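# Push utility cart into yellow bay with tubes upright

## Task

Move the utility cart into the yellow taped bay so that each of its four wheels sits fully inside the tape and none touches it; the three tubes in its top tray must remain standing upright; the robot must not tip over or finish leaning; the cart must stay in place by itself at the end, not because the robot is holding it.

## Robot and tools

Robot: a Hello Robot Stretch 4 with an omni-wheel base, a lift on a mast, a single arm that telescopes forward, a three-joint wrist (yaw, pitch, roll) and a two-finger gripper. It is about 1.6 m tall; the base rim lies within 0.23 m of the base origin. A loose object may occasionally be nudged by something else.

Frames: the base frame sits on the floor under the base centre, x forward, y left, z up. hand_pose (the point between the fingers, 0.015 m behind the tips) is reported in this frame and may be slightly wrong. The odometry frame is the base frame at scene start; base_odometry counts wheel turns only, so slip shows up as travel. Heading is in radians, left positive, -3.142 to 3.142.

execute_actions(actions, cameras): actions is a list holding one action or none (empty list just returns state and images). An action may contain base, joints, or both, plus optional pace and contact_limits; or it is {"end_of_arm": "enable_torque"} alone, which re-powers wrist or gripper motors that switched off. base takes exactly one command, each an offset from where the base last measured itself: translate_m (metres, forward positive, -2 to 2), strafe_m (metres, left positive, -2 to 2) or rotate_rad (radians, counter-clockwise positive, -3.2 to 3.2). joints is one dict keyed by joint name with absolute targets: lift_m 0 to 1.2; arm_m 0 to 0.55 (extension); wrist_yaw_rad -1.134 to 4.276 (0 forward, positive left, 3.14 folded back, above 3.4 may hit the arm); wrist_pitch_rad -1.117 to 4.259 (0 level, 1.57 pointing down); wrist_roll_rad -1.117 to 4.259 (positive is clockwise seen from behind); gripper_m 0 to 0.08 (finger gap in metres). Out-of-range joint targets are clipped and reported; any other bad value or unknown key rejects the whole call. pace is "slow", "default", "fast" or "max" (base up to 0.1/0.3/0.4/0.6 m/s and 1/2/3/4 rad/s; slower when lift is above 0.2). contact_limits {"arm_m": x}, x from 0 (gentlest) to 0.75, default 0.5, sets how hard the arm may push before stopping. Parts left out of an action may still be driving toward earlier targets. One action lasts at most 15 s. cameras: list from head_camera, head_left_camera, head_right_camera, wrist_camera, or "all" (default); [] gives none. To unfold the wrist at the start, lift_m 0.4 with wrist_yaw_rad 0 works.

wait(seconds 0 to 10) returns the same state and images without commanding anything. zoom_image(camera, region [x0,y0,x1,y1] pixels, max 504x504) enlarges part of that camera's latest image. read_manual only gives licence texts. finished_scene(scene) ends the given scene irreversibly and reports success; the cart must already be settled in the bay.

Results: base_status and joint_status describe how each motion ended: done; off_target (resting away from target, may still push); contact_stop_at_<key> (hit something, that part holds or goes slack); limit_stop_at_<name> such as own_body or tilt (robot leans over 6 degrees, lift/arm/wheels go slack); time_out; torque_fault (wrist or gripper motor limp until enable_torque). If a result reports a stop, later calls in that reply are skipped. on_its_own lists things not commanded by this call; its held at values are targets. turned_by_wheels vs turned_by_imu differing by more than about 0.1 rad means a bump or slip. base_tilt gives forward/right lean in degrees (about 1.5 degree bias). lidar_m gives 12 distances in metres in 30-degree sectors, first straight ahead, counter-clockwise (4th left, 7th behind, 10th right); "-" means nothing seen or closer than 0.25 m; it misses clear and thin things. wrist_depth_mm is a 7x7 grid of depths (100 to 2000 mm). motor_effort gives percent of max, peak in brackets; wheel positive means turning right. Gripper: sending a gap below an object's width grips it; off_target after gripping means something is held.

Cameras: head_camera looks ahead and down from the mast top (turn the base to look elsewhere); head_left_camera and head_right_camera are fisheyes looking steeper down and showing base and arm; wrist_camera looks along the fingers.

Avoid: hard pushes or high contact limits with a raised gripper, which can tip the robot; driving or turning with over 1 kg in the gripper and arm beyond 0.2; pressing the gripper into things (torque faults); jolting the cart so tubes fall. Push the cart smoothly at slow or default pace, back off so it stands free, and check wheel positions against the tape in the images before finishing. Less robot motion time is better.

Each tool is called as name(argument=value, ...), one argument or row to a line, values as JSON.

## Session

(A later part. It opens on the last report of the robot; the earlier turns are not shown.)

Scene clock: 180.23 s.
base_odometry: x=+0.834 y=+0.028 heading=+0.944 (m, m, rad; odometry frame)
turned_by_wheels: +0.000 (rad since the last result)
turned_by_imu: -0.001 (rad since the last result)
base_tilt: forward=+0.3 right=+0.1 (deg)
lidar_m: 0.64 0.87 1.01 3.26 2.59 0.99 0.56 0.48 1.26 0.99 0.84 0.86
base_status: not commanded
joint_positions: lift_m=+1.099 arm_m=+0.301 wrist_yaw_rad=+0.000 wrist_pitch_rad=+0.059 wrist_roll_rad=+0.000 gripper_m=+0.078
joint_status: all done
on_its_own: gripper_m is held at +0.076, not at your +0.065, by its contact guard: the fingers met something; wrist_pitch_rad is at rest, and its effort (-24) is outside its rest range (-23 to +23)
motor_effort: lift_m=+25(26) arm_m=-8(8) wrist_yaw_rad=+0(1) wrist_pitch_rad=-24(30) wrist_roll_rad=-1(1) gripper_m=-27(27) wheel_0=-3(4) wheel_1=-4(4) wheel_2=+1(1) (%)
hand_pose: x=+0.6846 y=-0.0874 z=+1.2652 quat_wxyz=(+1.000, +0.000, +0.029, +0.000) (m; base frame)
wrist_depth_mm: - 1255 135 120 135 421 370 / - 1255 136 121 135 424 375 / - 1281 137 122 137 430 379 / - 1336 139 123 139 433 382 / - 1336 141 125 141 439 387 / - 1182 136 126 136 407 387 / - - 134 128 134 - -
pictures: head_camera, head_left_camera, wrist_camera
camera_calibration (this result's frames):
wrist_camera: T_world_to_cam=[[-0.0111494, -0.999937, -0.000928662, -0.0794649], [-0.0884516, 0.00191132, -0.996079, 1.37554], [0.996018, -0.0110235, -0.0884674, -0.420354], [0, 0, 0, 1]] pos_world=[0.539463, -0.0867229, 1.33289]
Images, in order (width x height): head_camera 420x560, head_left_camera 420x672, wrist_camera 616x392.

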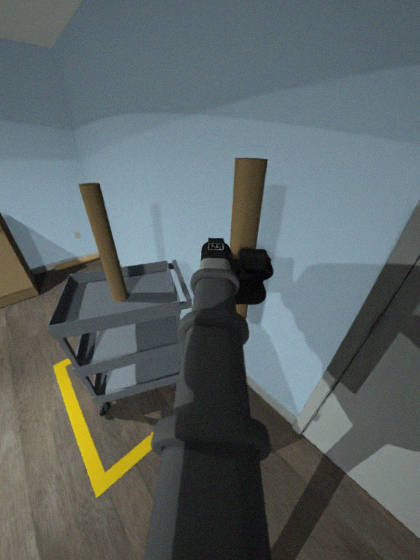

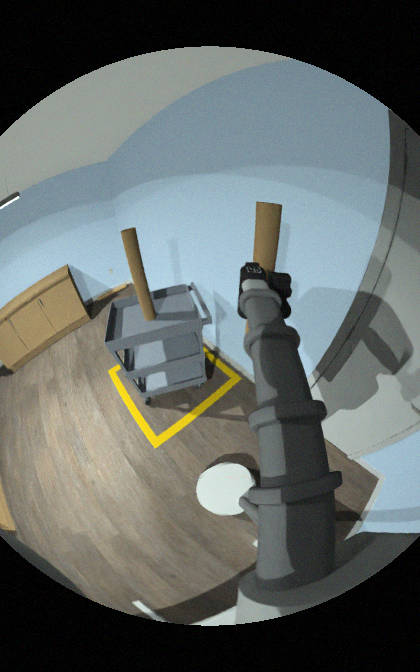

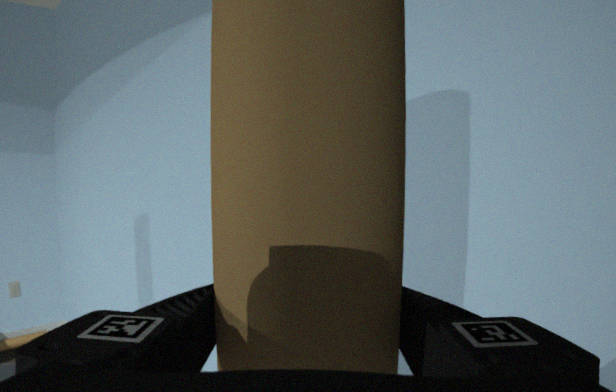

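execute_actions(
  actions=[
    {"base": {"rotate_rad": 0.404}, "joints": {"wrist_pitch_rad": 0.035}, "pace": "slow"},
  ],
  cameras=["head_camera", "head_left_camera", "head_right_camera", "wrist_camera"],
)

Scene clock: 182.73 s.
base_odometry: x=+0.834 y=+0.028 heading=+1.347 (m, m, rad; odometry frame)
turned_by_wheels: +0.403 (rad since the last result)
turned_by_imu: +0.397 (rad since the last result)
base_tilt: forward=+0.3 right=+0.2 (deg)
lidar_m: 0.64 0.96 3.11 2.61 1.21 0.60 0.48 0.48 1.03 0.85 0.84 0.96
base_status: done
joint_positions: lift_m=+1.099 arm_m=+0.301 wrist_yaw_rad=+0.000 wrist_pitch_rad=+0.044 wrist_roll_rad=+0.000 gripper_m=+0.078
joint_status: all done
on_its_own: gripper_m is held at +0.076, not at your +0.065, by its contact guard: the fingers met something; wrist_pitch_rad is at rest, and its effort (-25) is outside its rest range (-23 to +23)
motor_effort: lift_m=+25(25) arm_m=-8(8) wrist_yaw_rad=+0(4) wrist_pitch_rad=-25(29) wrist_roll_rad=+0(1) gripper_m=-26(26) wheel_0=-5(9) wheel_1=-5(9) wheel_2=-4(8) (%)
hand_pose: x=+0.6847 y=-0.0874 z=+1.2684 quat_wxyz=(+1.000, +0.000, +0.022, +0.000) (m; base frame)
wrist_depth_mm: - - 133 119 133 741 603 / - - 135 120 134 741 591 / - - 136 122 136 741 603 / - - 138 123 138 750 603 / - - 141 125 141 750 603 / - - 136 126 136 661 591 / - - 134 127 134 - -
pictures: head_camera, head_left_camera, head_right_camera, wrist_camera
camera_calibration (this result's frames):
wrist_camera: T_world_to_cam=[[-0.0111984, -0.999937, -0.00105024, -0.0792865], [-0.0736768, 0.00187256, -0.99728, 1.3701], [0.997219, -0.0110906, -0.0736931, -0.439795], [0, 0, 0, 1]] pos_world=[0.538629, -0.0867247, 1.33388]
Images, in order (width x height): head_camera 420x560, head_left_camera 420x672, head_right_camera 420x672, wrist_camera 616x392.

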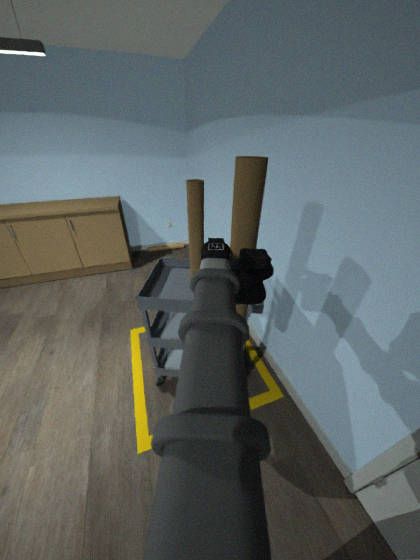

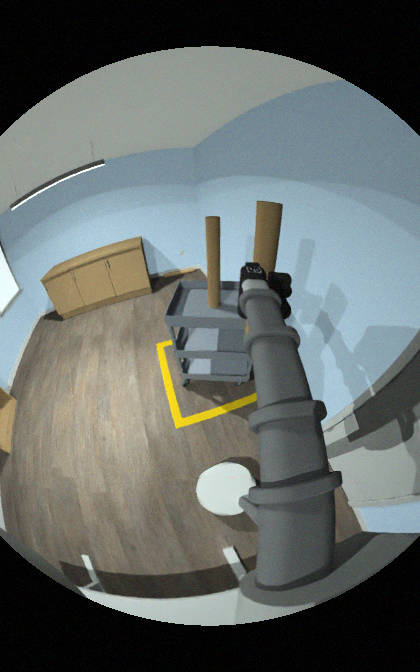

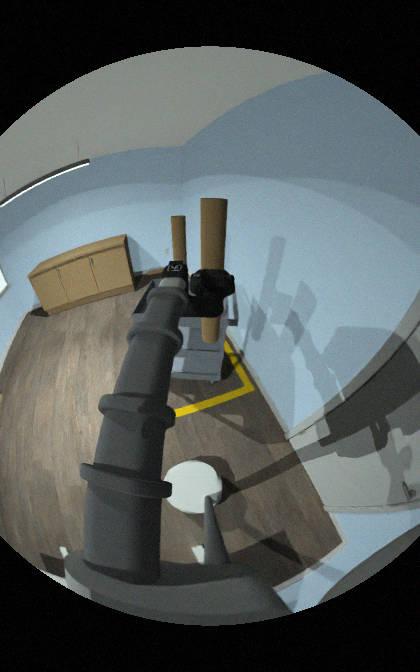

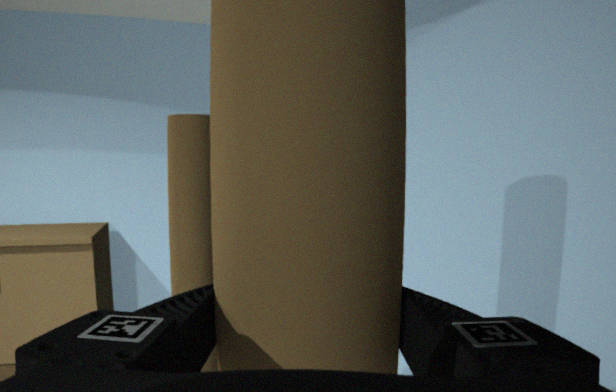

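execute_actions(
  actions=[
    {"base": {"translate_m": 0.28}},
  ],
  cameras=["head_camera", "head_left_camera", "head_right_camera", "wrist_camera"],
)

Scene clock: 185.37 s.
base_odometry: x=+0.896 y=+0.301 heading=+1.348 (m, m, rad; odometry frame)
turned_by_wheels: +0.001 (rad since the last result)
turned_by_imu: -0.001 (rad since the last result)
base_tilt: forward=+0.3 right=+0.1 (deg)
lidar_m: 0.61 0.66 2.79 2.67 2.61 0.91 0.75 1.29 0.96 0.76 0.78 0.65
base_status: done
joint_positions: lift_m=+1.099 arm_m=+0.301 wrist_yaw_rad=+0.000 wrist_pitch_rad=+0.044 wrist_roll_rad=+0.000 gripper_m=+0.078
joint_status: not commanded
on_its_own: gripper_m is held at +0.076, not at your +0.065, by its contact guard: the fingers met something; wrist_pitch_rad is at rest, and its effort (-25) is outside its rest range (-23 to +23)
motor_effort: lift_m=+25(25) arm_m=-7(8) wrist_yaw_rad=+0(2) wrist_pitch_rad=-25(25) wrist_roll_rad=+0(1) gripper_m=-27(27) wheel_0=+5(11) wheel_1=+4(9) wheel_2=-2(11) (%)
hand_pose: x=+0.6847 y=-0.0874 z=+1.2684 quat_wxyz=(+1.000, +0.000, +0.022, +0.000) (m; base frame)
wrist_depth_mm: - - 133 119 133 609 500 / - 325 135 120 135 621 504 / 296 310 136 122 136 621 500 / 303 314 138 123 138 634 504 / 1708 317 141 125 141 627 504 / 1756 301 136 126 136 554 500 / - - 134 127 134 - -
pictures: head_camera, head_left_camera, head_right_camera, wrist_camera
camera_calibration (this result's frames):
wrist_camera: T_world_to_cam=[[-0.0110405, -0.999939, -0.0010225, -0.0793965], [-0.0736649, 0.00183313, -0.997281, 1.37009], [0.997222, -0.0109352, -0.0736806, -0.43981], [0, 0, 0, 1]] pos_world=[0.538639, -0.0867126, 1.33388]
Images, in order (width x height): head_camera 420x560, head_left_camera 420x672, head_right_camera 420x672, wrist_camera 616x392.

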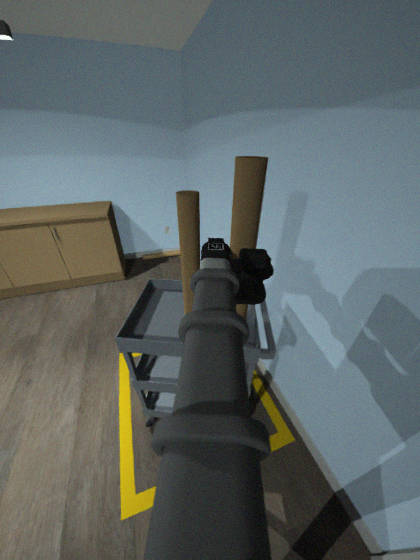

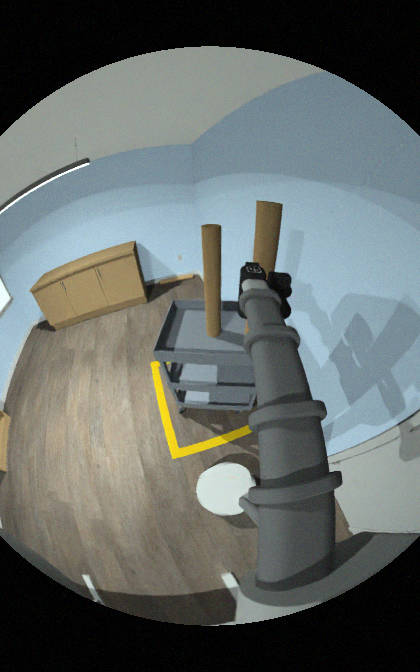

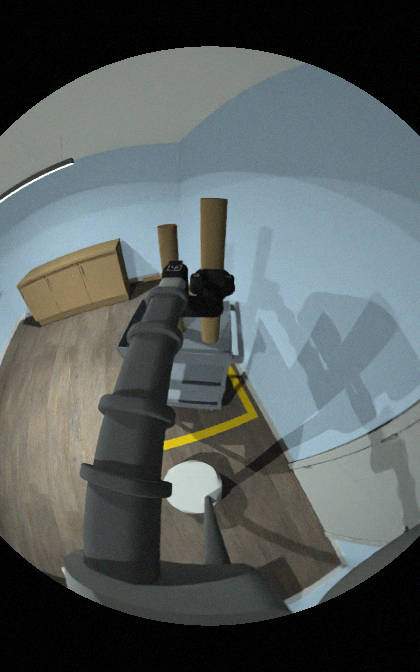

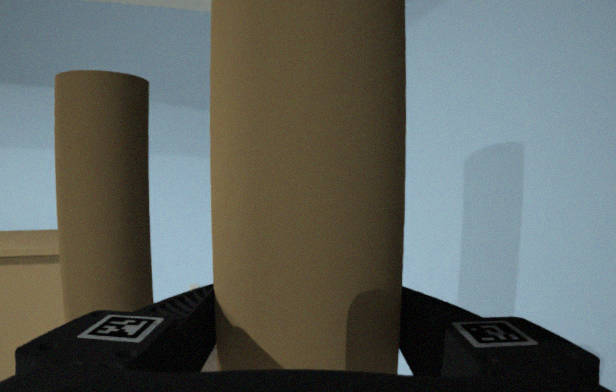

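execute_actions(
  actions=[
    {"joints": {"arm_m": 0.463}},
  ],
  cameras=["head_camera", "head_left_camera", "head_right_camera", "wrist_camera"],
)

Scene clock: 187.27 s.
base_odometry: x=+0.896 y=+0.301 heading=+1.348 (m, m, rad; odometry frame)
turned_by_wheels: +0.000 (rad since the last result)
turned_by_imu: -0.001 (rad since the last result)
base_tilt: forward=+0.3 right=+0.2 (deg)
lidar_m: 0.60 0.65 2.82 2.65 2.68 0.92 0.76 1.30 0.96 0.75 0.77 0.64
base_status: not commanded
joint_positions: lift_m=+1.099 arm_m=+0.462 wrist_yaw_rad=+0.000 wrist_pitch_rad=+0.044 wrist_roll_rad=+0.000 gripper_m=+0.078
joint_status: all done
on_its_own: gripper_m is held at +0.076, not at your +0.065, by its contact guard: the fingers met something; wrist_pitch_rad is at rest, and its effort (-25) is outside its rest range (-23 to +23)
motor_effort: lift_m=+25(25) arm_m=+8(6) wrist_yaw_rad=-1(1) wrist_pitch_rad=-25(25) wrist_roll_rad=+2(0) gripper_m=-26(27) wheel_0=+4(5) wheel_1=+4(4) wheel_2=-2(2) (%)
hand_pose: x=+0.8450 y=-0.0874 z=+1.2684 quat_wxyz=(+1.000, +0.000, +0.022, +0.000) (m; base frame)
wrist_depth_mm: - - 133 118 133 539 442 / - - 134 120 134 549 449 / - - 136 121 136 559 445 / - - 138 123 138 559 445 / 1921 - 141 124 141 554 445 / 1708 - 136 126 136 496 455 / - - 134 127 134 - -
pictures: head_camera, head_left_camera, head_right_camera, wrist_camera
camera_calibration (this result's frames):
wrist_camera: T_world_to_cam=[[-0.0109575, -0.999939, -0.00102165, -0.0776808], [-0.0736972, 0.00182651, -0.997279, 1.38192], [0.99722, -0.0108524, -0.0737127, -0.59958], [0, 0, 0, 1]] pos_world=[0.698906, -0.0867071, 1.33388]
Images, in order (width x height): head_camera 420x560, head_left_camera 420x672, head_right_camera 420x672, wrist_camera 616x392.

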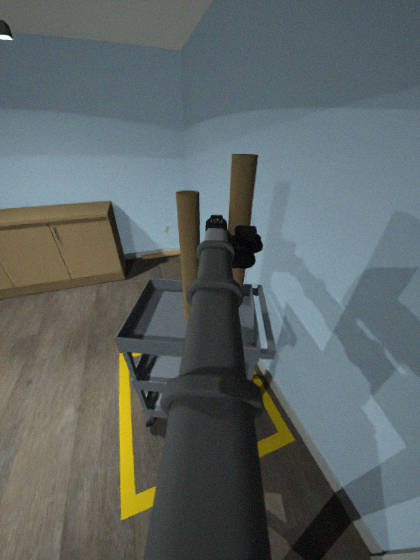

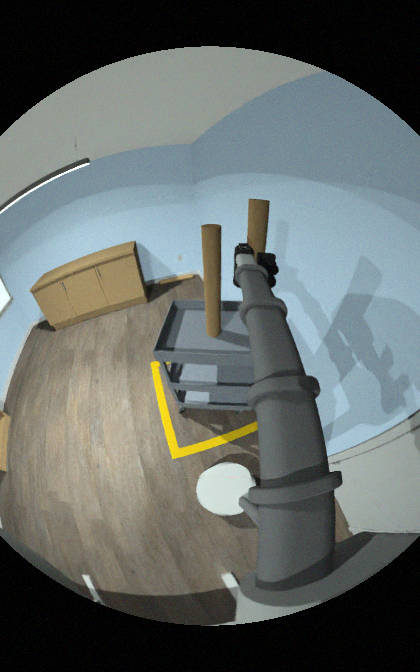

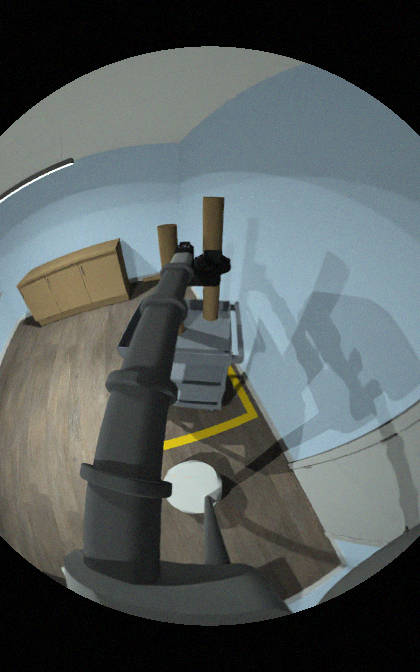

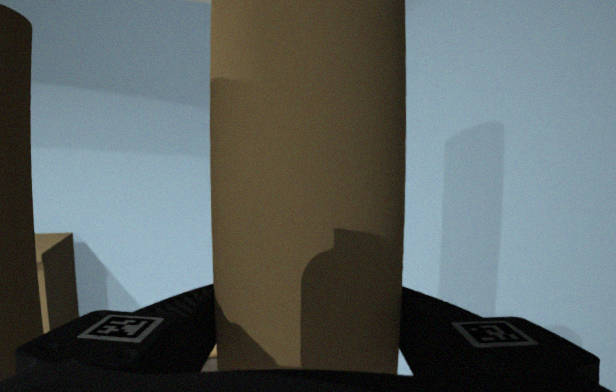

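zoom_image(
  camera="head_right_camera",
  region=[110, 190, 290, 400],
)

Region (110, 190, 290, 400) of head_right_camera's 420x672 image, scaled by 2.400, with more detail than that image has; it fills the left 432 columns of this view, and the rest is white.

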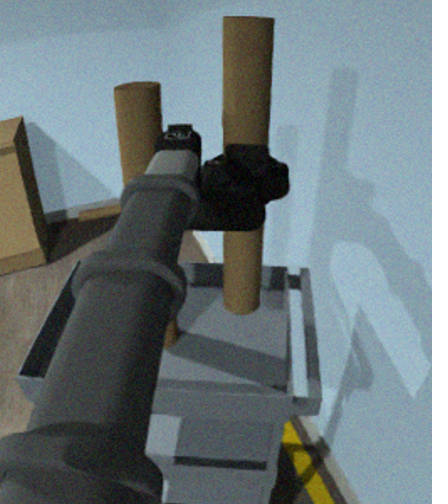

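execute_actions(
  actions=[
    {"joints": {"lift_m": 0.99}},
  ],
  cameras=["head_right_camera", "wrist_camera"],
)

Scene clock: 189.27 s.
base_odometry: x=+0.896 y=+0.301 heading=+1.348 (m, m, rad; odometry frame)
turned_by_wheels: +0.000 (rad since the last result)
turned_by_imu: -0.001 (rad since the last result)
base_tilt: forward=+0.4 right=+0.1 (deg)
lidar_m: 0.60 0.65 2.81 2.64 2.67 0.93 0.77 1.52 0.92 0.75 0.76 0.64
base_status: not commanded
joint_positions: lift_m=+0.990 arm_m=+0.462 wrist_yaw_rad=+0.000 wrist_pitch_rad=+0.044 wrist_roll_rad=+0.000 gripper_m=+0.078
joint_status: all done
on_its_own: gripper_m is held at +0.076, not at your +0.065, by its contact guard: the fingers met something; wrist_pitch_rad is at rest, and its effort (-25) is outside its rest range (-23 to +23)
motor_effort: lift_m=+17(22) arm_m=+8(8) wrist_yaw_rad=-1(1) wrist_pitch_rad=-25(25) wrist_roll_rad=+0(0) gripper_m=-28(28) wheel_0=+5(4) wheel_1=+4(4) wheel_2=-2(2) (%)
hand_pose: x=+0.8450 y=-0.0874 z=+1.1591 quat_wxyz=(+1.000, +0.000, +0.022, +0.000) (m; base frame)
wrist_depth_mm: - - 133 118 133 539 442 / - - 135 120 134 544 445 / - - 136 121 136 549 445 / - - 138 123 138 559 445 / 1756 - 141 125 141 554 445 / 1756 - 136 126 136 492 452 / - - 134 127 134 - -
pictures: head_right_camera, wrist_camera
camera_calibration (this result's frames):
wrist_camera: T_world_to_cam=[[-0.0109721, -0.999939, -0.00102074, -0.0777842], [-0.0737409, 0.00182717, -0.997276, 1.27292], [0.997217, -0.010867, -0.0737565, -0.607589], [0, 0, 0, 1]] pos_world=[0.698911, -0.086708, 1.22456]
Images, in order (width x height): head_right_camera 420x672, wrist_camera 616x392.

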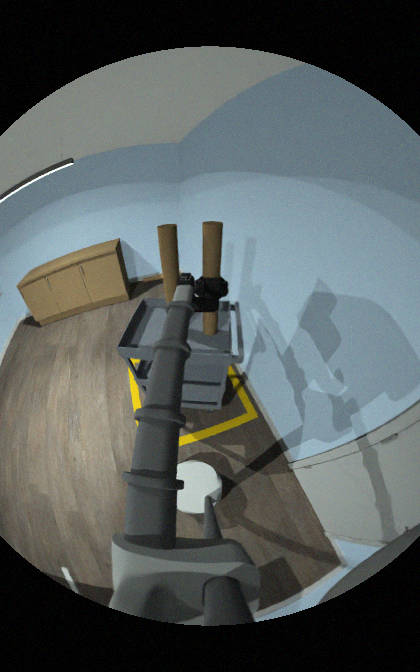

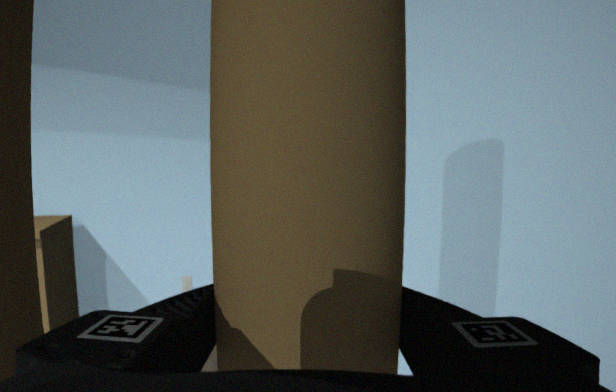

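execute_actions(
  actions=[
    {"joints": {"lift_m": 0.977}, "pace": "slow"},
  ],
  cameras=["wrist_camera"],
)

Scene clock: 190.17 s.
base_odometry: x=+0.896 y=+0.301 heading=+1.348 (m, m, rad; odometry frame)
turned_by_wheels: +0.000 (rad since the last result)
turned_by_imu: +0.000 (rad since the last result)
base_tilt: forward=+0.3 right=+0.1 (deg)
lidar_m: 0.61 0.66 2.82 2.64 2.66 0.93 0.74 1.53 0.94 0.71 0.77 0.65
base_status: not commanded
joint_positions: lift_m=+0.977 arm_m=+0.462 wrist_yaw_rad=+0.000 wrist_pitch_rad=+0.041 wrist_roll_rad=+0.000 gripper_m=+0.078
joint_status: all done
on_its_own: gripper_m is held at +0.076, not at your +0.065, by its contact guard: the fingers met something
motor_effort: lift_m=+15(16) arm_m=+8(8) wrist_yaw_rad=-1(1) wrist_pitch_rad=-18(25) wrist_roll_rad=+0(1) gripper_m=-26(27) wheel_0=+4(4) wheel_1=+4(4) wheel_2=-2(2) (%)
hand_pose: x=+0.8450 y=-0.0874 z=+1.1467 quat_wxyz=(+1.000, +0.000, +0.021, +0.000) (m; base frame)
wrist_depth_mm: - - 134 119 134 539 445 / - - 135 121 135 549 449 / - - 137 122 137 549 445 / - - 138 123 138 559 449 / 1808 - 141 125 141 554 445 / 1756 - 136 126 136 492 455 / - - 134 127 134 - -
pictures: wrist_camera
camera_calibration (this result's frames):
wrist_camera: T_world_to_cam=[[-0.0110475, -0.999938, -0.001048, -0.0777182], [-0.071358, 0.00183377, -0.997449, 1.25877], [0.99739, -0.0109445, -0.0713739, -0.611406], [0, 0, 0, 1]] pos_world=[0.698774, -0.0867132, 1.21183]
Images, in order (width x height): wrist_camera 616x392.

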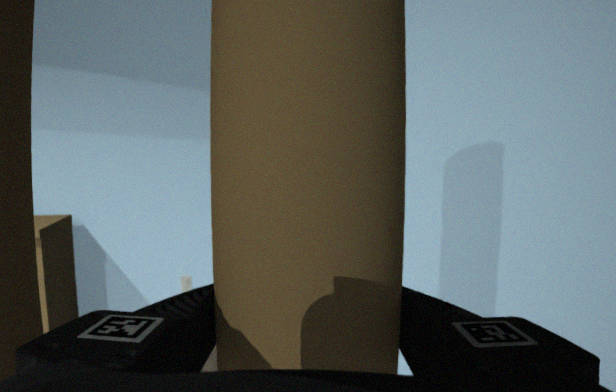

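execute_actions(
  actions=[
    {"joints": {"lift_m": 0.971}, "pace": "slow"},
  ],
  cameras=["wrist_camera"],
)

Scene clock: 190.93 s.
base_odometry: x=+0.896 y=+0.301 heading=+1.348 (m, m, rad; odometry frame)
turned_by_wheels: +0.000 (rad since the last result)
turned_by_imu: +0.000 (rad since the last result)
base_tilt: forward=+0.3 right=+0.2 (deg)
lidar_m: 0.62 0.66 2.81 2.65 2.64 0.93 0.76 1.30 0.94 0.77 0.75 0.64
base_status: not commanded
joint_positions: lift_m=+0.972 arm_m=+0.462 wrist_yaw_rad=+0.000 wrist_pitch_rad=+0.034 wrist_roll_rad=+0.000 gripper_m=+0.078
joint_status: all done
on_its_own: gripper_m is held at +0.076, not at your +0.065, by its contact guard: the fingers met something
motor_effort: lift_m=+12(15) arm_m=+8(8) wrist_yaw_rad=+0(1) wrist_pitch_rad=+4(18) wrist_roll_rad=+0(2) gripper_m=-27(27) wheel_0=+4(5) wheel_1=+4(4) wheel_2=-2(1) (%)
hand_pose: x=+0.8450 y=-0.0874 z=+1.1426 quat_wxyz=(+1.000, +0.000, +0.017, +0.000) (m; base frame)
wrist_depth_mm: - - 136 120 135 544 445 / - - 137 121 137 549 449 / - - 138 123 138 554 445 / - - 140 124 139 554 449 / 1808 - 142 125 142 559 449 / 1756 - 136 126 136 492 452 / - - 134 128 134 - -
pictures: wrist_camera
camera_calibration (this result's frames):
wrist_camera: T_world_to_cam=[[-0.0112521, -0.999936, -0.00140923, -0.0771794], [-0.0638182, 0.00212458, -0.997959, 1.24888], [0.997898, -0.0111392, -0.063838, -0.620805], [0, 0, 0, 1]] pos_world=[0.698332, -0.086743, 1.20659]
Images, in order (width x height): wrist_camera 616x392.

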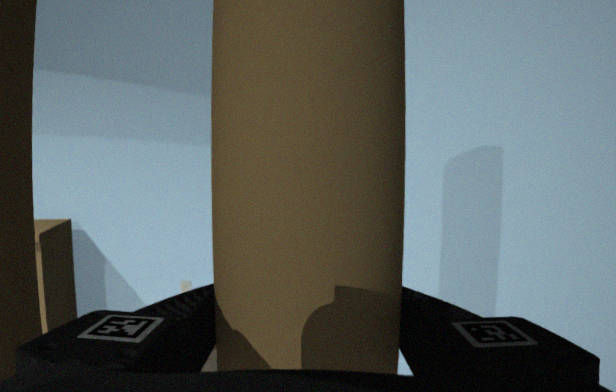

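execute_actions(
  actions=[
    {"joints": {"gripper_m": 0.08}},
  ],
  cameras=["wrist_camera"],
)

Scene clock: 191.70 s.
base_odometry: x=+0.896 y=+0.301 heading=+1.348 (m, m, rad; odometry frame)
turned_by_wheels: +0.000 (rad since the last result)
turned_by_imu: +0.000 (rad since the last result)
base_tilt: forward=+0.3 right=+0.2 (deg)
lidar_m: 0.61 0.66 2.81 2.66 2.67 0.91 0.73 1.31 0.93 0.75 0.76 0.63
base_status: not commanded
joint_positions: lift_m=+0.972 arm_m=+0.462 wrist_yaw_rad=+0.000 wrist_pitch_rad=+0.034 wrist_roll_rad=+0.000 gripper_m=+0.080
joint_status: all done
motor_effort: lift_m=+12(12) arm_m=+8(8) wrist_yaw_rad=+1(0) wrist_pitch_rad=+4(4) wrist_roll_rad=+0(1) gripper_m=+1(27) wheel_0=+5(4) wheel_1=+4(4) wheel_2=-2(1) (%)
hand_pose: x=+0.8450 y=-0.0875 z=+1.1426 quat_wxyz=(+1.000, +0.000, +0.017, +0.000) (m; base frame)
wrist_depth_mm: - - 137 121 135 539 445 / - - 137 121 136 549 449 / - - 138 123 138 554 445 / - - 140 124 139 549 445 / 1808 - 142 125 142 554 445 / 1756 - 136 126 136 492 449 / - - 134 127 134 - -
pictures: wrist_camera
camera_calibration (this result's frames):
wrist_camera: T_world_to_cam=[[-0.0113608, -0.999934, -0.00140652, -0.0771138], [-0.063818, 0.00212882, -0.997959, 1.24888], [0.997897, -0.0112478, -0.063838, -0.620804], [0, 0, 0, 1]] pos_world=[0.698323, -0.08675, 1.20659]
Images, in order (width x height): wrist_camera 616x392.

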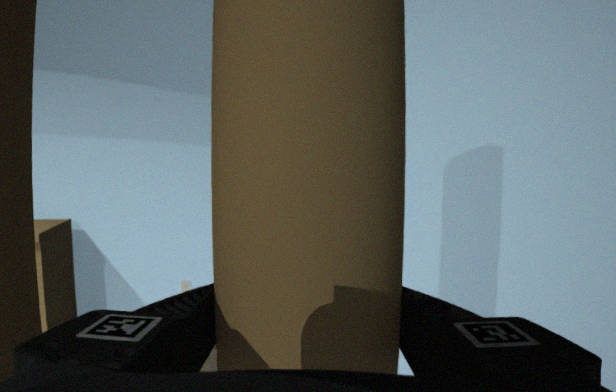

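execute_actions(
  actions=[
    {"joints": {"lift_m": 0.947, "arm_m": 0.455}, "pace": "slow"},
  ],
  cameras=["wrist_camera"],
)

Scene clock: 193.10 s.
base_odometry: x=+0.896 y=+0.301 heading=+1.348 (m, m, rad; odometry frame)
turned_by_wheels: +0.000 (rad since the last result)
turned_by_imu: -0.001 (rad since the last result)
base_tilt: forward=+0.3 right=+0.1 (deg)
lidar_m: 0.59 0.65 2.79 2.66 2.67 0.91 0.74 1.26 0.95 0.75 0.76 0.64
base_status: not commanded
joint_positions: lift_m=+0.956 arm_m=+0.457 wrist_yaw_rad=+0.000 wrist_pitch_rad=+0.013 wrist_roll_rad=+0.000 gripper_m=+0.080
joint_status: lift_m contact_stop (moved -0.016 of -0.025); the others done
on_its_own: lift_m is slack since a contact_stop (your +0.947 is given up); wrist_pitch_rad is at rest, and its effort (+64) is outside its rest range (-23 to +23)
motor_effort: lift_m=+13(12) arm_m=+0(8) wrist_yaw_rad=+1(0) wrist_pitch_rad=+64(86) wrist_roll_rad=-1(2) gripper_m=+1(2) wheel_0=+5(5) wheel_1=+4(4) wheel_2=-2(2) (%)
hand_pose: x=+0.8401 y=-0.0875 z=+1.1311 quat_wxyz=(+1.000, +0.000, +0.006, +0.000) (m; base frame)
wrist_depth_mm: - - 143 123 138 549 449 / - - 142 124 138 554 452 / - - 142 125 140 559 449 / - - 143 125 141 559 445 / 1863 - 144 126 143 554 449 / 1808 - 137 127 137 488 452 / - - 134 128 134 - -
pictures: wrist_camera
camera_calibration (this result's frames):
wrist_camera: T_world_to_cam=[[-0.0113929, -0.999934, -0.00111221, -0.0775075], [-0.0429309, 0.0016004, -0.999077, 1.22076], [0.999013, -0.0113347, -0.0429463, -0.641139], [0, 0, 0, 1]] pos_world=[0.692031, -0.0867232, 1.19201]
Images, in order (width x height): wrist_camera 616x392.

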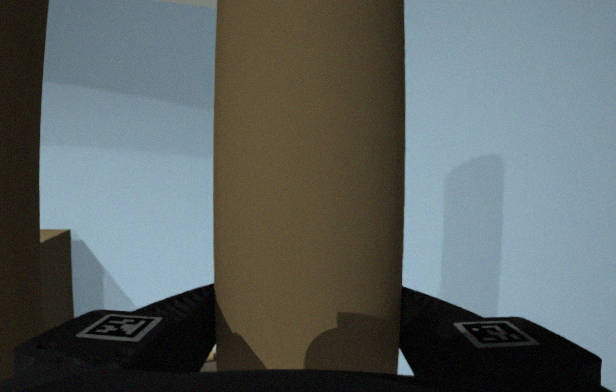

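execute_actions(
  actions=[
    {"joints": {"lift_m": 0.972}, "pace": "slow"},
  ],
  cameras=["wrist_camera"],
)

Scene clock: 194.03 s.
base_odometry: x=+0.896 y=+0.301 heading=+1.348 (m, m, rad; odometry frame)
turned_by_wheels: +0.000 (rad since the last result)
turned_by_imu: +0.000 (rad since the last result)
base_tilt: forward=+0.4 right=+0.2 (deg)
lidar_m: 0.60 0.67 2.82 2.67 2.64 0.94 0.75 1.29 0.94 0.75 0.76 0.64
base_status: not commanded
joint_positions: lift_m=+0.972 arm_m=+0.457 wrist_yaw_rad=+0.000 wrist_pitch_rad=+0.035 wrist_roll_rad=-0.001 gripper_m=+0.080
joint_status: all done
motor_effort: lift_m=+22(22) arm_m=+0(0) wrist_yaw_rad=+1(2) wrist_pitch_rad=+2(58) wrist_roll_rad=+4(5) gripper_m=+1(2) wheel_0=+3(4) wheel_1=+4(4) wheel_2=-2(2) (%)
hand_pose: x=+0.8399 y=-0.0875 z=+1.1426 quat_wxyz=(+1.000, -0.001, +0.017, +0.000) (m; base frame)
wrist_depth_mm: - - 135 119 132 549 445 / - - 136 120 134 549 449 / - - 137 122 135 554 445 / - - 139 123 138 559 449 / 1808 - 142 125 141 559 445 / 1756 - 136 126 136 492 452 / - - 134 127 134 - -
pictures: wrist_camera
camera_calibration (this result's frames):
wrist_camera: T_world_to_cam=[[-0.0116029, -0.999933, 0.000238806, -0.0789115], [-0.0645731, 0.000510964, -0.997913, 1.249], [0.997846, -0.0115941, -0.0645746, -0.614846], [0, 0, 0, 1]] pos_world=[0.693257, -0.086673, 1.20671]
Images, in order (width x height): wrist_camera 616x392.

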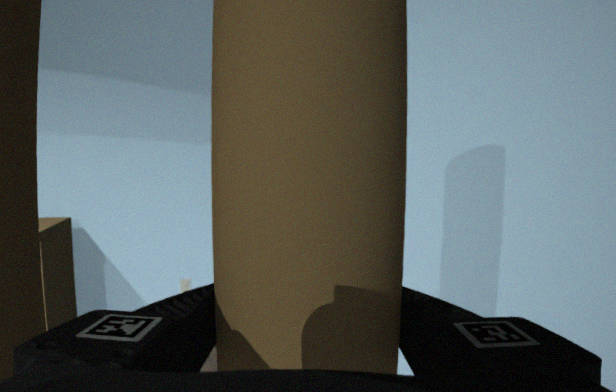

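execute_actions(
  actions=[
    {"joints": {"lift_m": 0.963, "wrist_roll_rad": 0.06}, "pace": "slow"},
  ],
  cameras=["head_right_camera", "wrist_camera"],
)

Scene clock: 203.20 s.
base_odometry: x=+0.896 y=+0.301 heading=+1.348 (m, m, rad; odometry frame)
turned_by_wheels: +0.000 (rad since the last result)
turned_by_imu: -0.002 (rad since the last result)
base_tilt: forward=+0.3 right=+0.2 (deg)
lidar_m: 0.59 0.65 2.80 2.66 2.64 0.95 0.75 1.53 0.95 0.75 0.74 0.64
base_status: not commanded
joint_positions: lift_m=+0.964 arm_m=+0.457 wrist_yaw_rad=-0.002 wrist_pitch_rad=+0.025 wrist_roll_rad=+0.055 gripper_m=+0.080
joint_status: all done
on_its_own: wrist_pitch_rad is at rest, and its effort (+29) is outside its rest range (-23 to +23); wrist_roll_rad is at rest, and its effort (+17) is outside its rest range (-13 to +13)
motor_effort: lift_m=+9(21) arm_m=+0(0) wrist_yaw_rad=+7(8) wrist_pitch_rad=+29(29) wrist_roll_rad=+17(19) gripper_m=+2(1) wheel_0=+2(4) wheel_1=+4(4) wheel_2=-2(2) (%)
hand_pose: x=+0.8398 y=-0.0879 z=+1.1367 quat_wxyz=(+1.000, +0.027, +0.012, -0.002) (m; base frame)
wrist_depth_mm: - - 137 122 141 530 436 / - - 138 123 140 535 442 / - - 138 124 141 549 439 / - - 140 125 142 554 445 / 1921 - 142 126 143 554 449 / 1708 - 137 127 137 496 455 / - - 134 128 134 - -
pictures: head_right_camera, wrist_camera
camera_calibration (this result's frames):
wrist_camera: T_world_to_cam=[[-0.0150053, -0.998342, -0.0555639, -0.0129108], [-0.0548009, 0.0563078, -0.996908, 1.2387], [0.998385, -0.011914, -0.0555549, -0.625847], [0, 0, 0, 1]] pos_world=[0.692524, -0.0900942, 1.19938]
Images, in order (width x height): head_right_camera 420x672, wrist_camera 616x392.

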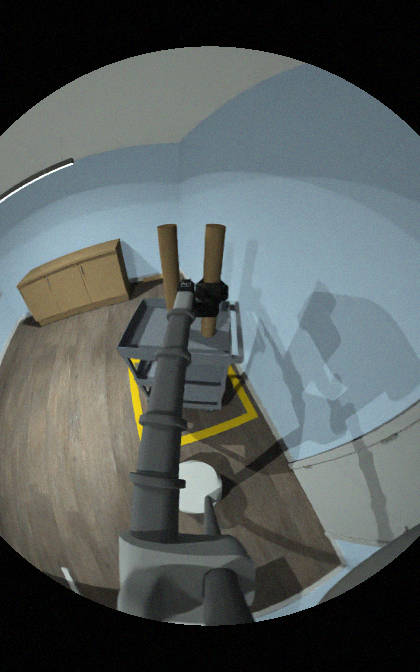

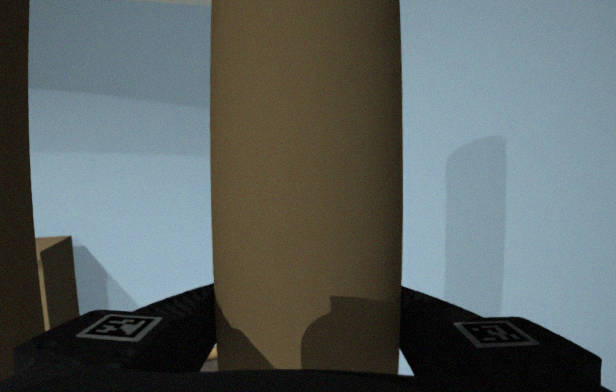

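execute_actions(
  actions=[],
)

Scene clock: 203.90 s.
base_odometry: x=+0.896 y=+0.301 heading=+1.348 (m, m, rad; odometry frame)
turned_by_wheels: +0.000 (rad since the last result)
turned_by_imu: +0.000 (rad since the last result)
base_tilt: forward=+0.3 right=+0.2 (deg)
lidar_m: 0.61 0.66 2.82 2.67 2.69 0.92 0.75 1.51 0.95 0.77 0.77 0.62
base_status: not commanded
joint_positions: lift_m=+0.964 arm_m=+0.457 wrist_yaw_rad=-0.002 wrist_pitch_rad=+0.025 wrist_roll_rad=+0.055 gripper_m=+0.080
joint_status: all done
on_its_own: wrist_pitch_rad is at rest, and its effort (+28) is outside its rest range (-23 to +23); wrist_roll_rad is at rest, and its effort (+16) is outside its rest range (-13 to +13)
motor_effort: lift_m=+9(21) arm_m=+0(0) wrist_yaw_rad=+7(8) wrist_pitch_rad=+28(29) wrist_roll_rad=+16(19) gripper_m=+2(1) wheel_0=+2(4) wheel_1=+3(4) wheel_2=-1(2) (%)
hand_pose: x=+0.8398 y=-0.0879 z=+1.1367 quat_wxyz=(+1.000, +0.027, +0.012, -0.002) (m; base frame)
wrist_depth_mm: - - 137 122 141 530 436 / - - 138 123 140 539 442 / - - 138 124 141 549 439 / - - 140 125 142 554 445 / 1983 - 142 126 143 554 445 / 1708 - 137 127 137 492 459 / - - 134 128 134 - -
pictures: head_camera, head_left_camera, head_right_camera, wrist_camera
camera_calibration (this result's frames):
wrist_camera: T_world_to_cam=[[-0.0150056, -0.998342, -0.0555634, -0.0129112], [-0.0547979, 0.0563072, -0.996909, 1.2387], [0.998385, -0.0119145, -0.055552, -0.625851], [0, 0, 0, 1]] pos_world=[0.692524, -0.0900942, 1.19938]
Images, in order (width x height): head_camera 420x560, head_left_camera 420x672, head_right_camera 420x672, wrist_camera 616x392.

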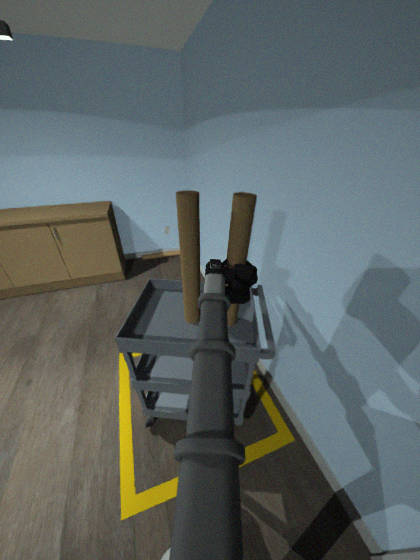

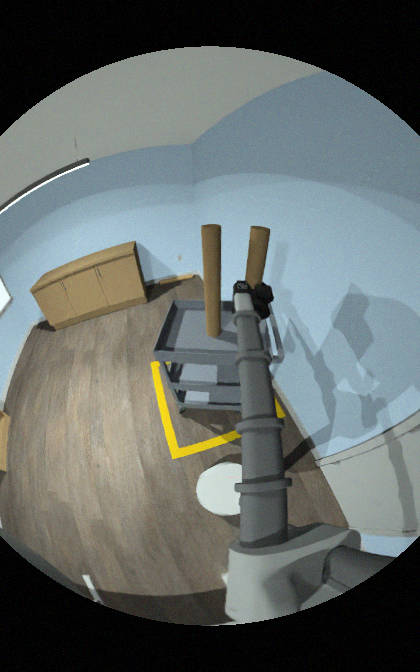

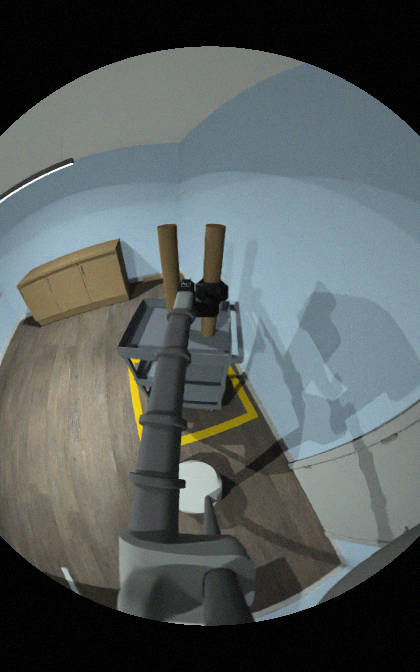

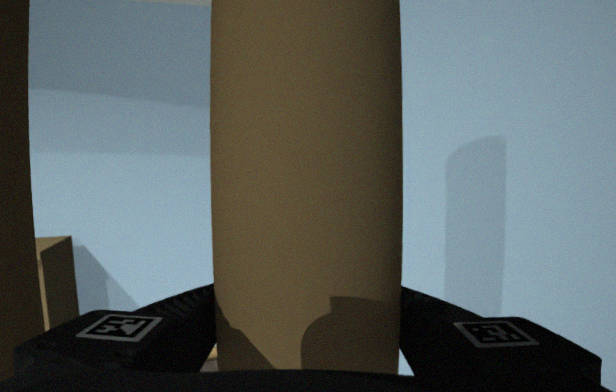

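execute_actions(
  actions=[
    {"joints": {"wrist_roll_rad": 0.0, "wrist_pitch_rad": 0.06, "lift_m": 0.9675, "arm_m": 0.455}},
  ],
  cameras=["wrist_camera"],
)

Scene clock: 206.97 s.
base_odometry: x=+0.896 y=+0.301 heading=+1.348 (m, m, rad; odometry frame)
turned_by_wheels: +0.000 (rad since the last result)
turned_by_imu: -0.001 (rad since the last result)
base_tilt: forward=+0.3 right=+0.1 (deg)
lidar_m: 0.60 0.65 2.80 2.69 2.67 0.90 0.74 1.31 0.98 0.76 0.75 0.66
base_status: not commanded
joint_positions: lift_m=+0.968 arm_m=+0.456 wrist_yaw_rad=+0.005 wrist_pitch_rad=+0.047 wrist_roll_rad=+0.005 gripper_m=+0.080
joint_status: all done
on_its_own: wrist_yaw_rad is at rest, and its effort (-14) is outside its rest range (-13 to +13); wrist_pitch_rad is at rest, and its effort (+37) is outside its rest range (-23 to +23)
motor_effort: lift_m=+17(17) arm_m=-8(8) wrist_yaw_rad=-14(15) wrist_pitch_rad=+37(49) wrist_roll_rad=-12(16) gripper_m=+2(2) wheel_0=+3(2) wheel_1=+3(3) wheel_2=+1(2) (%)
hand_pose: x=+0.8401 y=-0.0864 z=+1.1358 quat_wxyz=(+1.000, +0.002, +0.024, +0.002) (m; base frame)
wrist_depth_mm: - - 139 120 133 549 452 / - - 139 121 134 559 455 / - - 140 123 136 564 449 / - - 141 124 138 564 452 / 1756 - 143 125 141 569 452 / 1661 - 137 127 136 500 459 / - - 134 128 134 - -
pictures: wrist_camera
camera_calibration (this result's frames):
wrist_camera: T_world_to_cam=[[-0.00672019, -0.999963, -0.0053847, -0.0755299], [-0.0773138, 0.00588827, -0.996989, 1.25235], [0.996984, -0.00628365, -0.0773505, -0.599763], [0, 0, 0, 1]] pos_world=[0.694271, -0.08667, 1.20179]
Images, in order (width x height): wrist_camera 616x392.

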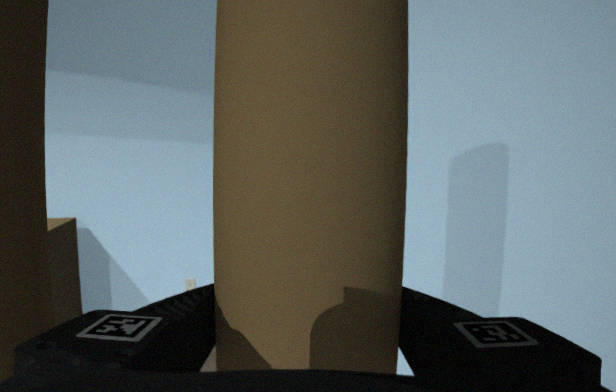

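execute_actions(
  actions=[
    {"joints": {"wrist_roll_rad": 0.0, "wrist_pitch_rad": 0.09, "lift_m": 0.974, "arm_m": 0.452}},
  ],
  cameras=["wrist_camera"],
)

Scene clock: 207.83 s.
base_odometry: x=+0.896 y=+0.301 heading=+1.348 (m, m, rad; odometry frame)
turned_by_wheels: +0.000 (rad since the last result)
turned_by_imu: +0.000 (rad since the last result)
base_tilt: forward=+0.3 right=+0.2 (deg)
lidar_m: 0.61 0.65 2.77 2.67 2.66 0.93 0.74 1.27 0.93 0.75 0.77 0.60
base_status: not commanded
joint_positions: lift_m=+0.974 arm_m=+0.453 wrist_yaw_rad=+0.004 wrist_pitch_rad=+0.077 wrist_roll_rad=+0.004 gripper_m=+0.080
joint_status: all done
on_its_own: wrist_pitch_rad is at rest, and its effort (+38) is outside its rest range (-23 to +23)
motor_effort: lift_m=+17(18) arm_m=-8(9) wrist_yaw_rad=-13(14) wrist_pitch_rad=+38(51) wrist_roll_rad=-10(13) gripper_m=+2(2) wheel_0=+3(3) wheel_1=+4(3) wheel_2=+1(1) (%)
hand_pose: x=+0.8368 y=-0.0865 z=+1.1360 quat_wxyz=(+0.999, +0.002, +0.039, +0.002) (m; base frame)
wrist_depth_mm: - - 133 116 127 549 445 / - - 134 118 129 554 452 / - - 136 120 132 564 449 / - - 138 122 135 564 452 / 1661 - 141 124 139 569 455 / 1661 - 136 126 135 500 459 / - - 134 128 134 - -
pictures: wrist_camera
camera_calibration (this result's frames):
wrist_camera: T_world_to_cam=[[-0.00718011, -0.999966, -0.00409075, -0.0767186], [-0.106841, 0.00483458, -0.994264, 1.27383], [0.99425, -0.00670187, -0.106872, -0.560657], [0, 0, 0, 1]] pos_world=[0.692979, -0.0866319, 1.20629]
Images, in order (width x height): wrist_camera 616x392.

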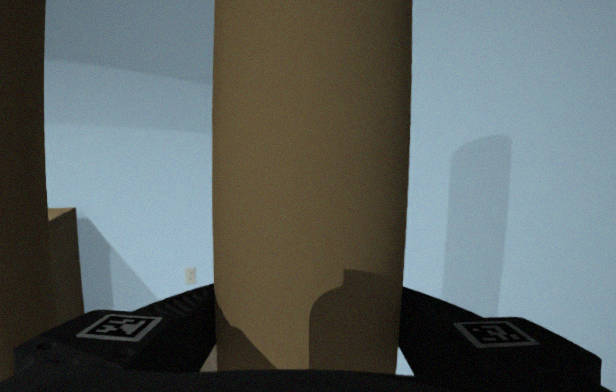

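execute_actions(
  actions=[
    {"joints": {"wrist_roll_rad": 0.0, "wrist_pitch_rad": 0.13, "lift_m": 0.983, "arm_m": 0.452}, "pace": "fast"},
  ],
  cameras=["wrist_camera"],
)

Scene clock: 209.83 s.
base_odometry: x=+0.896 y=+0.301 heading=+1.348 (m, m, rad; odometry frame)
turned_by_wheels: +0.000 (rad since the last result)
turned_by_imu: -0.001 (rad since the last result)
base_tilt: forward=+0.3 right=+0.1 (deg)
lidar_m: 0.59 0.66 2.83 2.66 2.66 0.92 0.75 1.31 0.98 0.75 0.77 0.66
base_status: not commanded
joint_positions: lift_m=+0.983 arm_m=+0.453 wrist_yaw_rad=+0.004 wrist_pitch_rad=+0.118 wrist_roll_rad=+0.002 gripper_m=+0.080
joint_status: all done
on_its_own: wrist_pitch_rad is at rest, and its effort (+36) is outside its rest range (-23 to +23)
motor_effort: lift_m=+17(18) arm_m=-8(10) wrist_yaw_rad=-11(12) wrist_pitch_rad=+36(55) wrist_roll_rad=-7(10) gripper_m=+2(3) wheel_0=+2(3) wheel_1=+3(4) wheel_2=+1(1) (%)
hand_pose: x=+0.8359 y=-0.0866 z=+1.1364 quat_wxyz=(+0.998, +0.001, +0.059, +0.002) (m; base frame)
wrist_depth_mm: - - 127 112 121 544 445 / - - 129 114 124 549 449 / - - 132 117 127 559 445 / - - 135 119 132 564 452 / 1756 - 139 122 137 569 455 / 208 - 135 125 135 500 462 / - - 135 128 134 - -
pictures: wrist_camera
camera_calibration (this result's frames):
wrist_camera: T_world_to_cam=[[-0.00787737, -0.999966, -0.00252506, -0.0780652], [-0.147096, 0.00365642, -0.989116, 1.30183], [0.989091, -0.0074202, -0.147119, -0.509733], [0, 0, 0, 1]] pos_world=[0.695051, -0.0866049, 1.21247]
Images, in order (width x height): wrist_camera 616x392.

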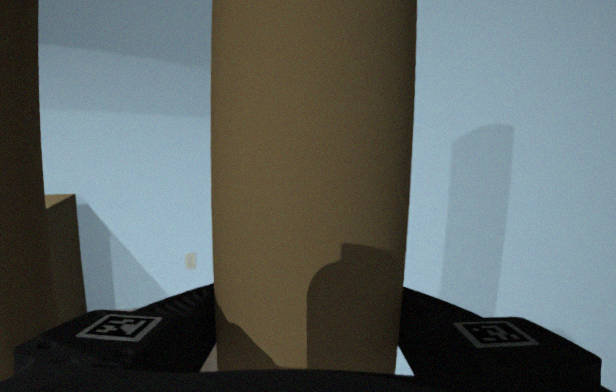

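wait(
  seconds=5,
)

Scene clock: 220.43 s.
base_odometry: x=+0.896 y=+0.301 heading=+1.348 (m, m, rad; odometry frame)
turned_by_wheels: +0.000 (rad since the last result)
turned_by_imu: -0.003 (rad since the last result)
base_tilt: forward=+0.3 right=+0.2 (deg)
lidar_m: 0.60 0.67 2.79 2.64 2.65 0.93 0.75 1.51 0.94 0.73 0.75 0.65
base_status: not commanded
joint_positions: lift_m=+0.983 arm_m=+0.453 wrist_yaw_rad=+0.004 wrist_pitch_rad=+0.118 wrist_roll_rad=+0.002 gripper_m=+0.080
joint_status: all done
on_its_own: wrist_pitch_rad is at rest, and its effort (+36) is outside its rest range (-23 to +23)
motor_effort: lift_m=+17(18) arm_m=-8(10) wrist_yaw_rad=-10(12) wrist_pitch_rad=+36(55) wrist_roll_rad=-7(10) gripper_m=+3(3) wheel_0=+3(3) wheel_1=+3(4) wheel_2=+1(1) (%)
hand_pose: x=+0.8359 y=-0.0866 z=+1.1364 quat_wxyz=(+0.998, +0.001, +0.059, +0.002) (m; base frame)
wrist_depth_mm: - - 127 112 121 544 445 / - - 129 114 124 549 449 / - - 132 117 128 559 449 / - - 135 120 132 564 452 / 1708 - 139 122 137 569 455 / 208 - 135 125 135 500 462 / - - 135 128 135 - -
wait: 5.00 s; at rest from the start
pictures: head_camera, head_left_camera, head_right_camera, wrist_camera
camera_calibration (this result's frames):
wrist_camera: T_world_to_cam=[[-0.00788616, -0.999966, -0.00252833, -0.0780559], [-0.147096, 0.00366096, -0.989116, 1.30183], [0.989091, -0.00742842, -0.147119, -0.509733], [0, 0, 0, 1]] pos_world=[0.69505, -0.0866057, 1.21247]
Images, in order (width x height): head_camera 420x560, head_left_camera 420x672, head_right_camera 420x672, wrist_camera 616x392.

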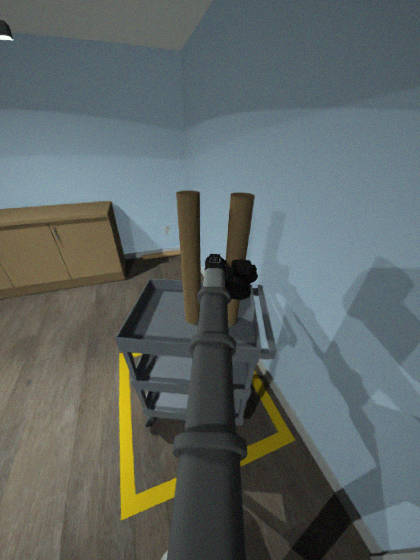

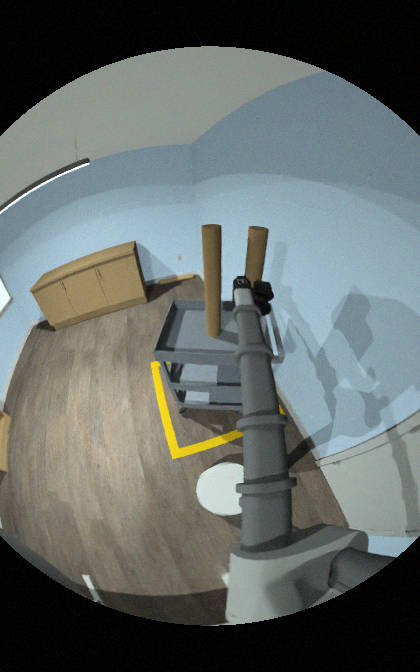

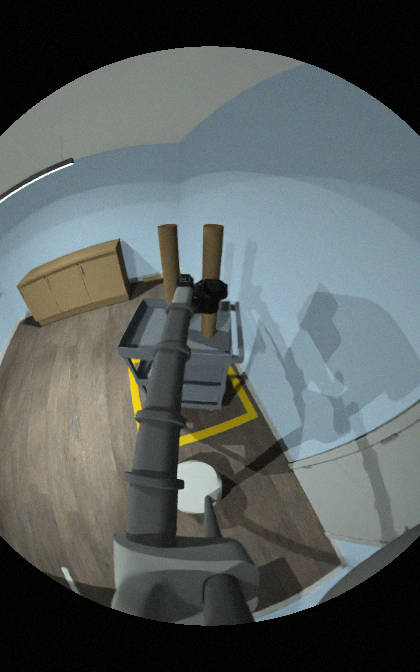

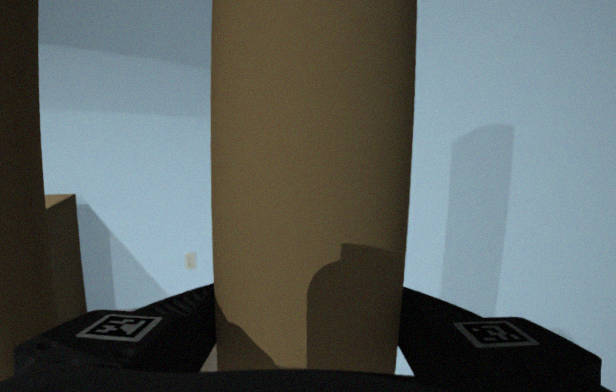

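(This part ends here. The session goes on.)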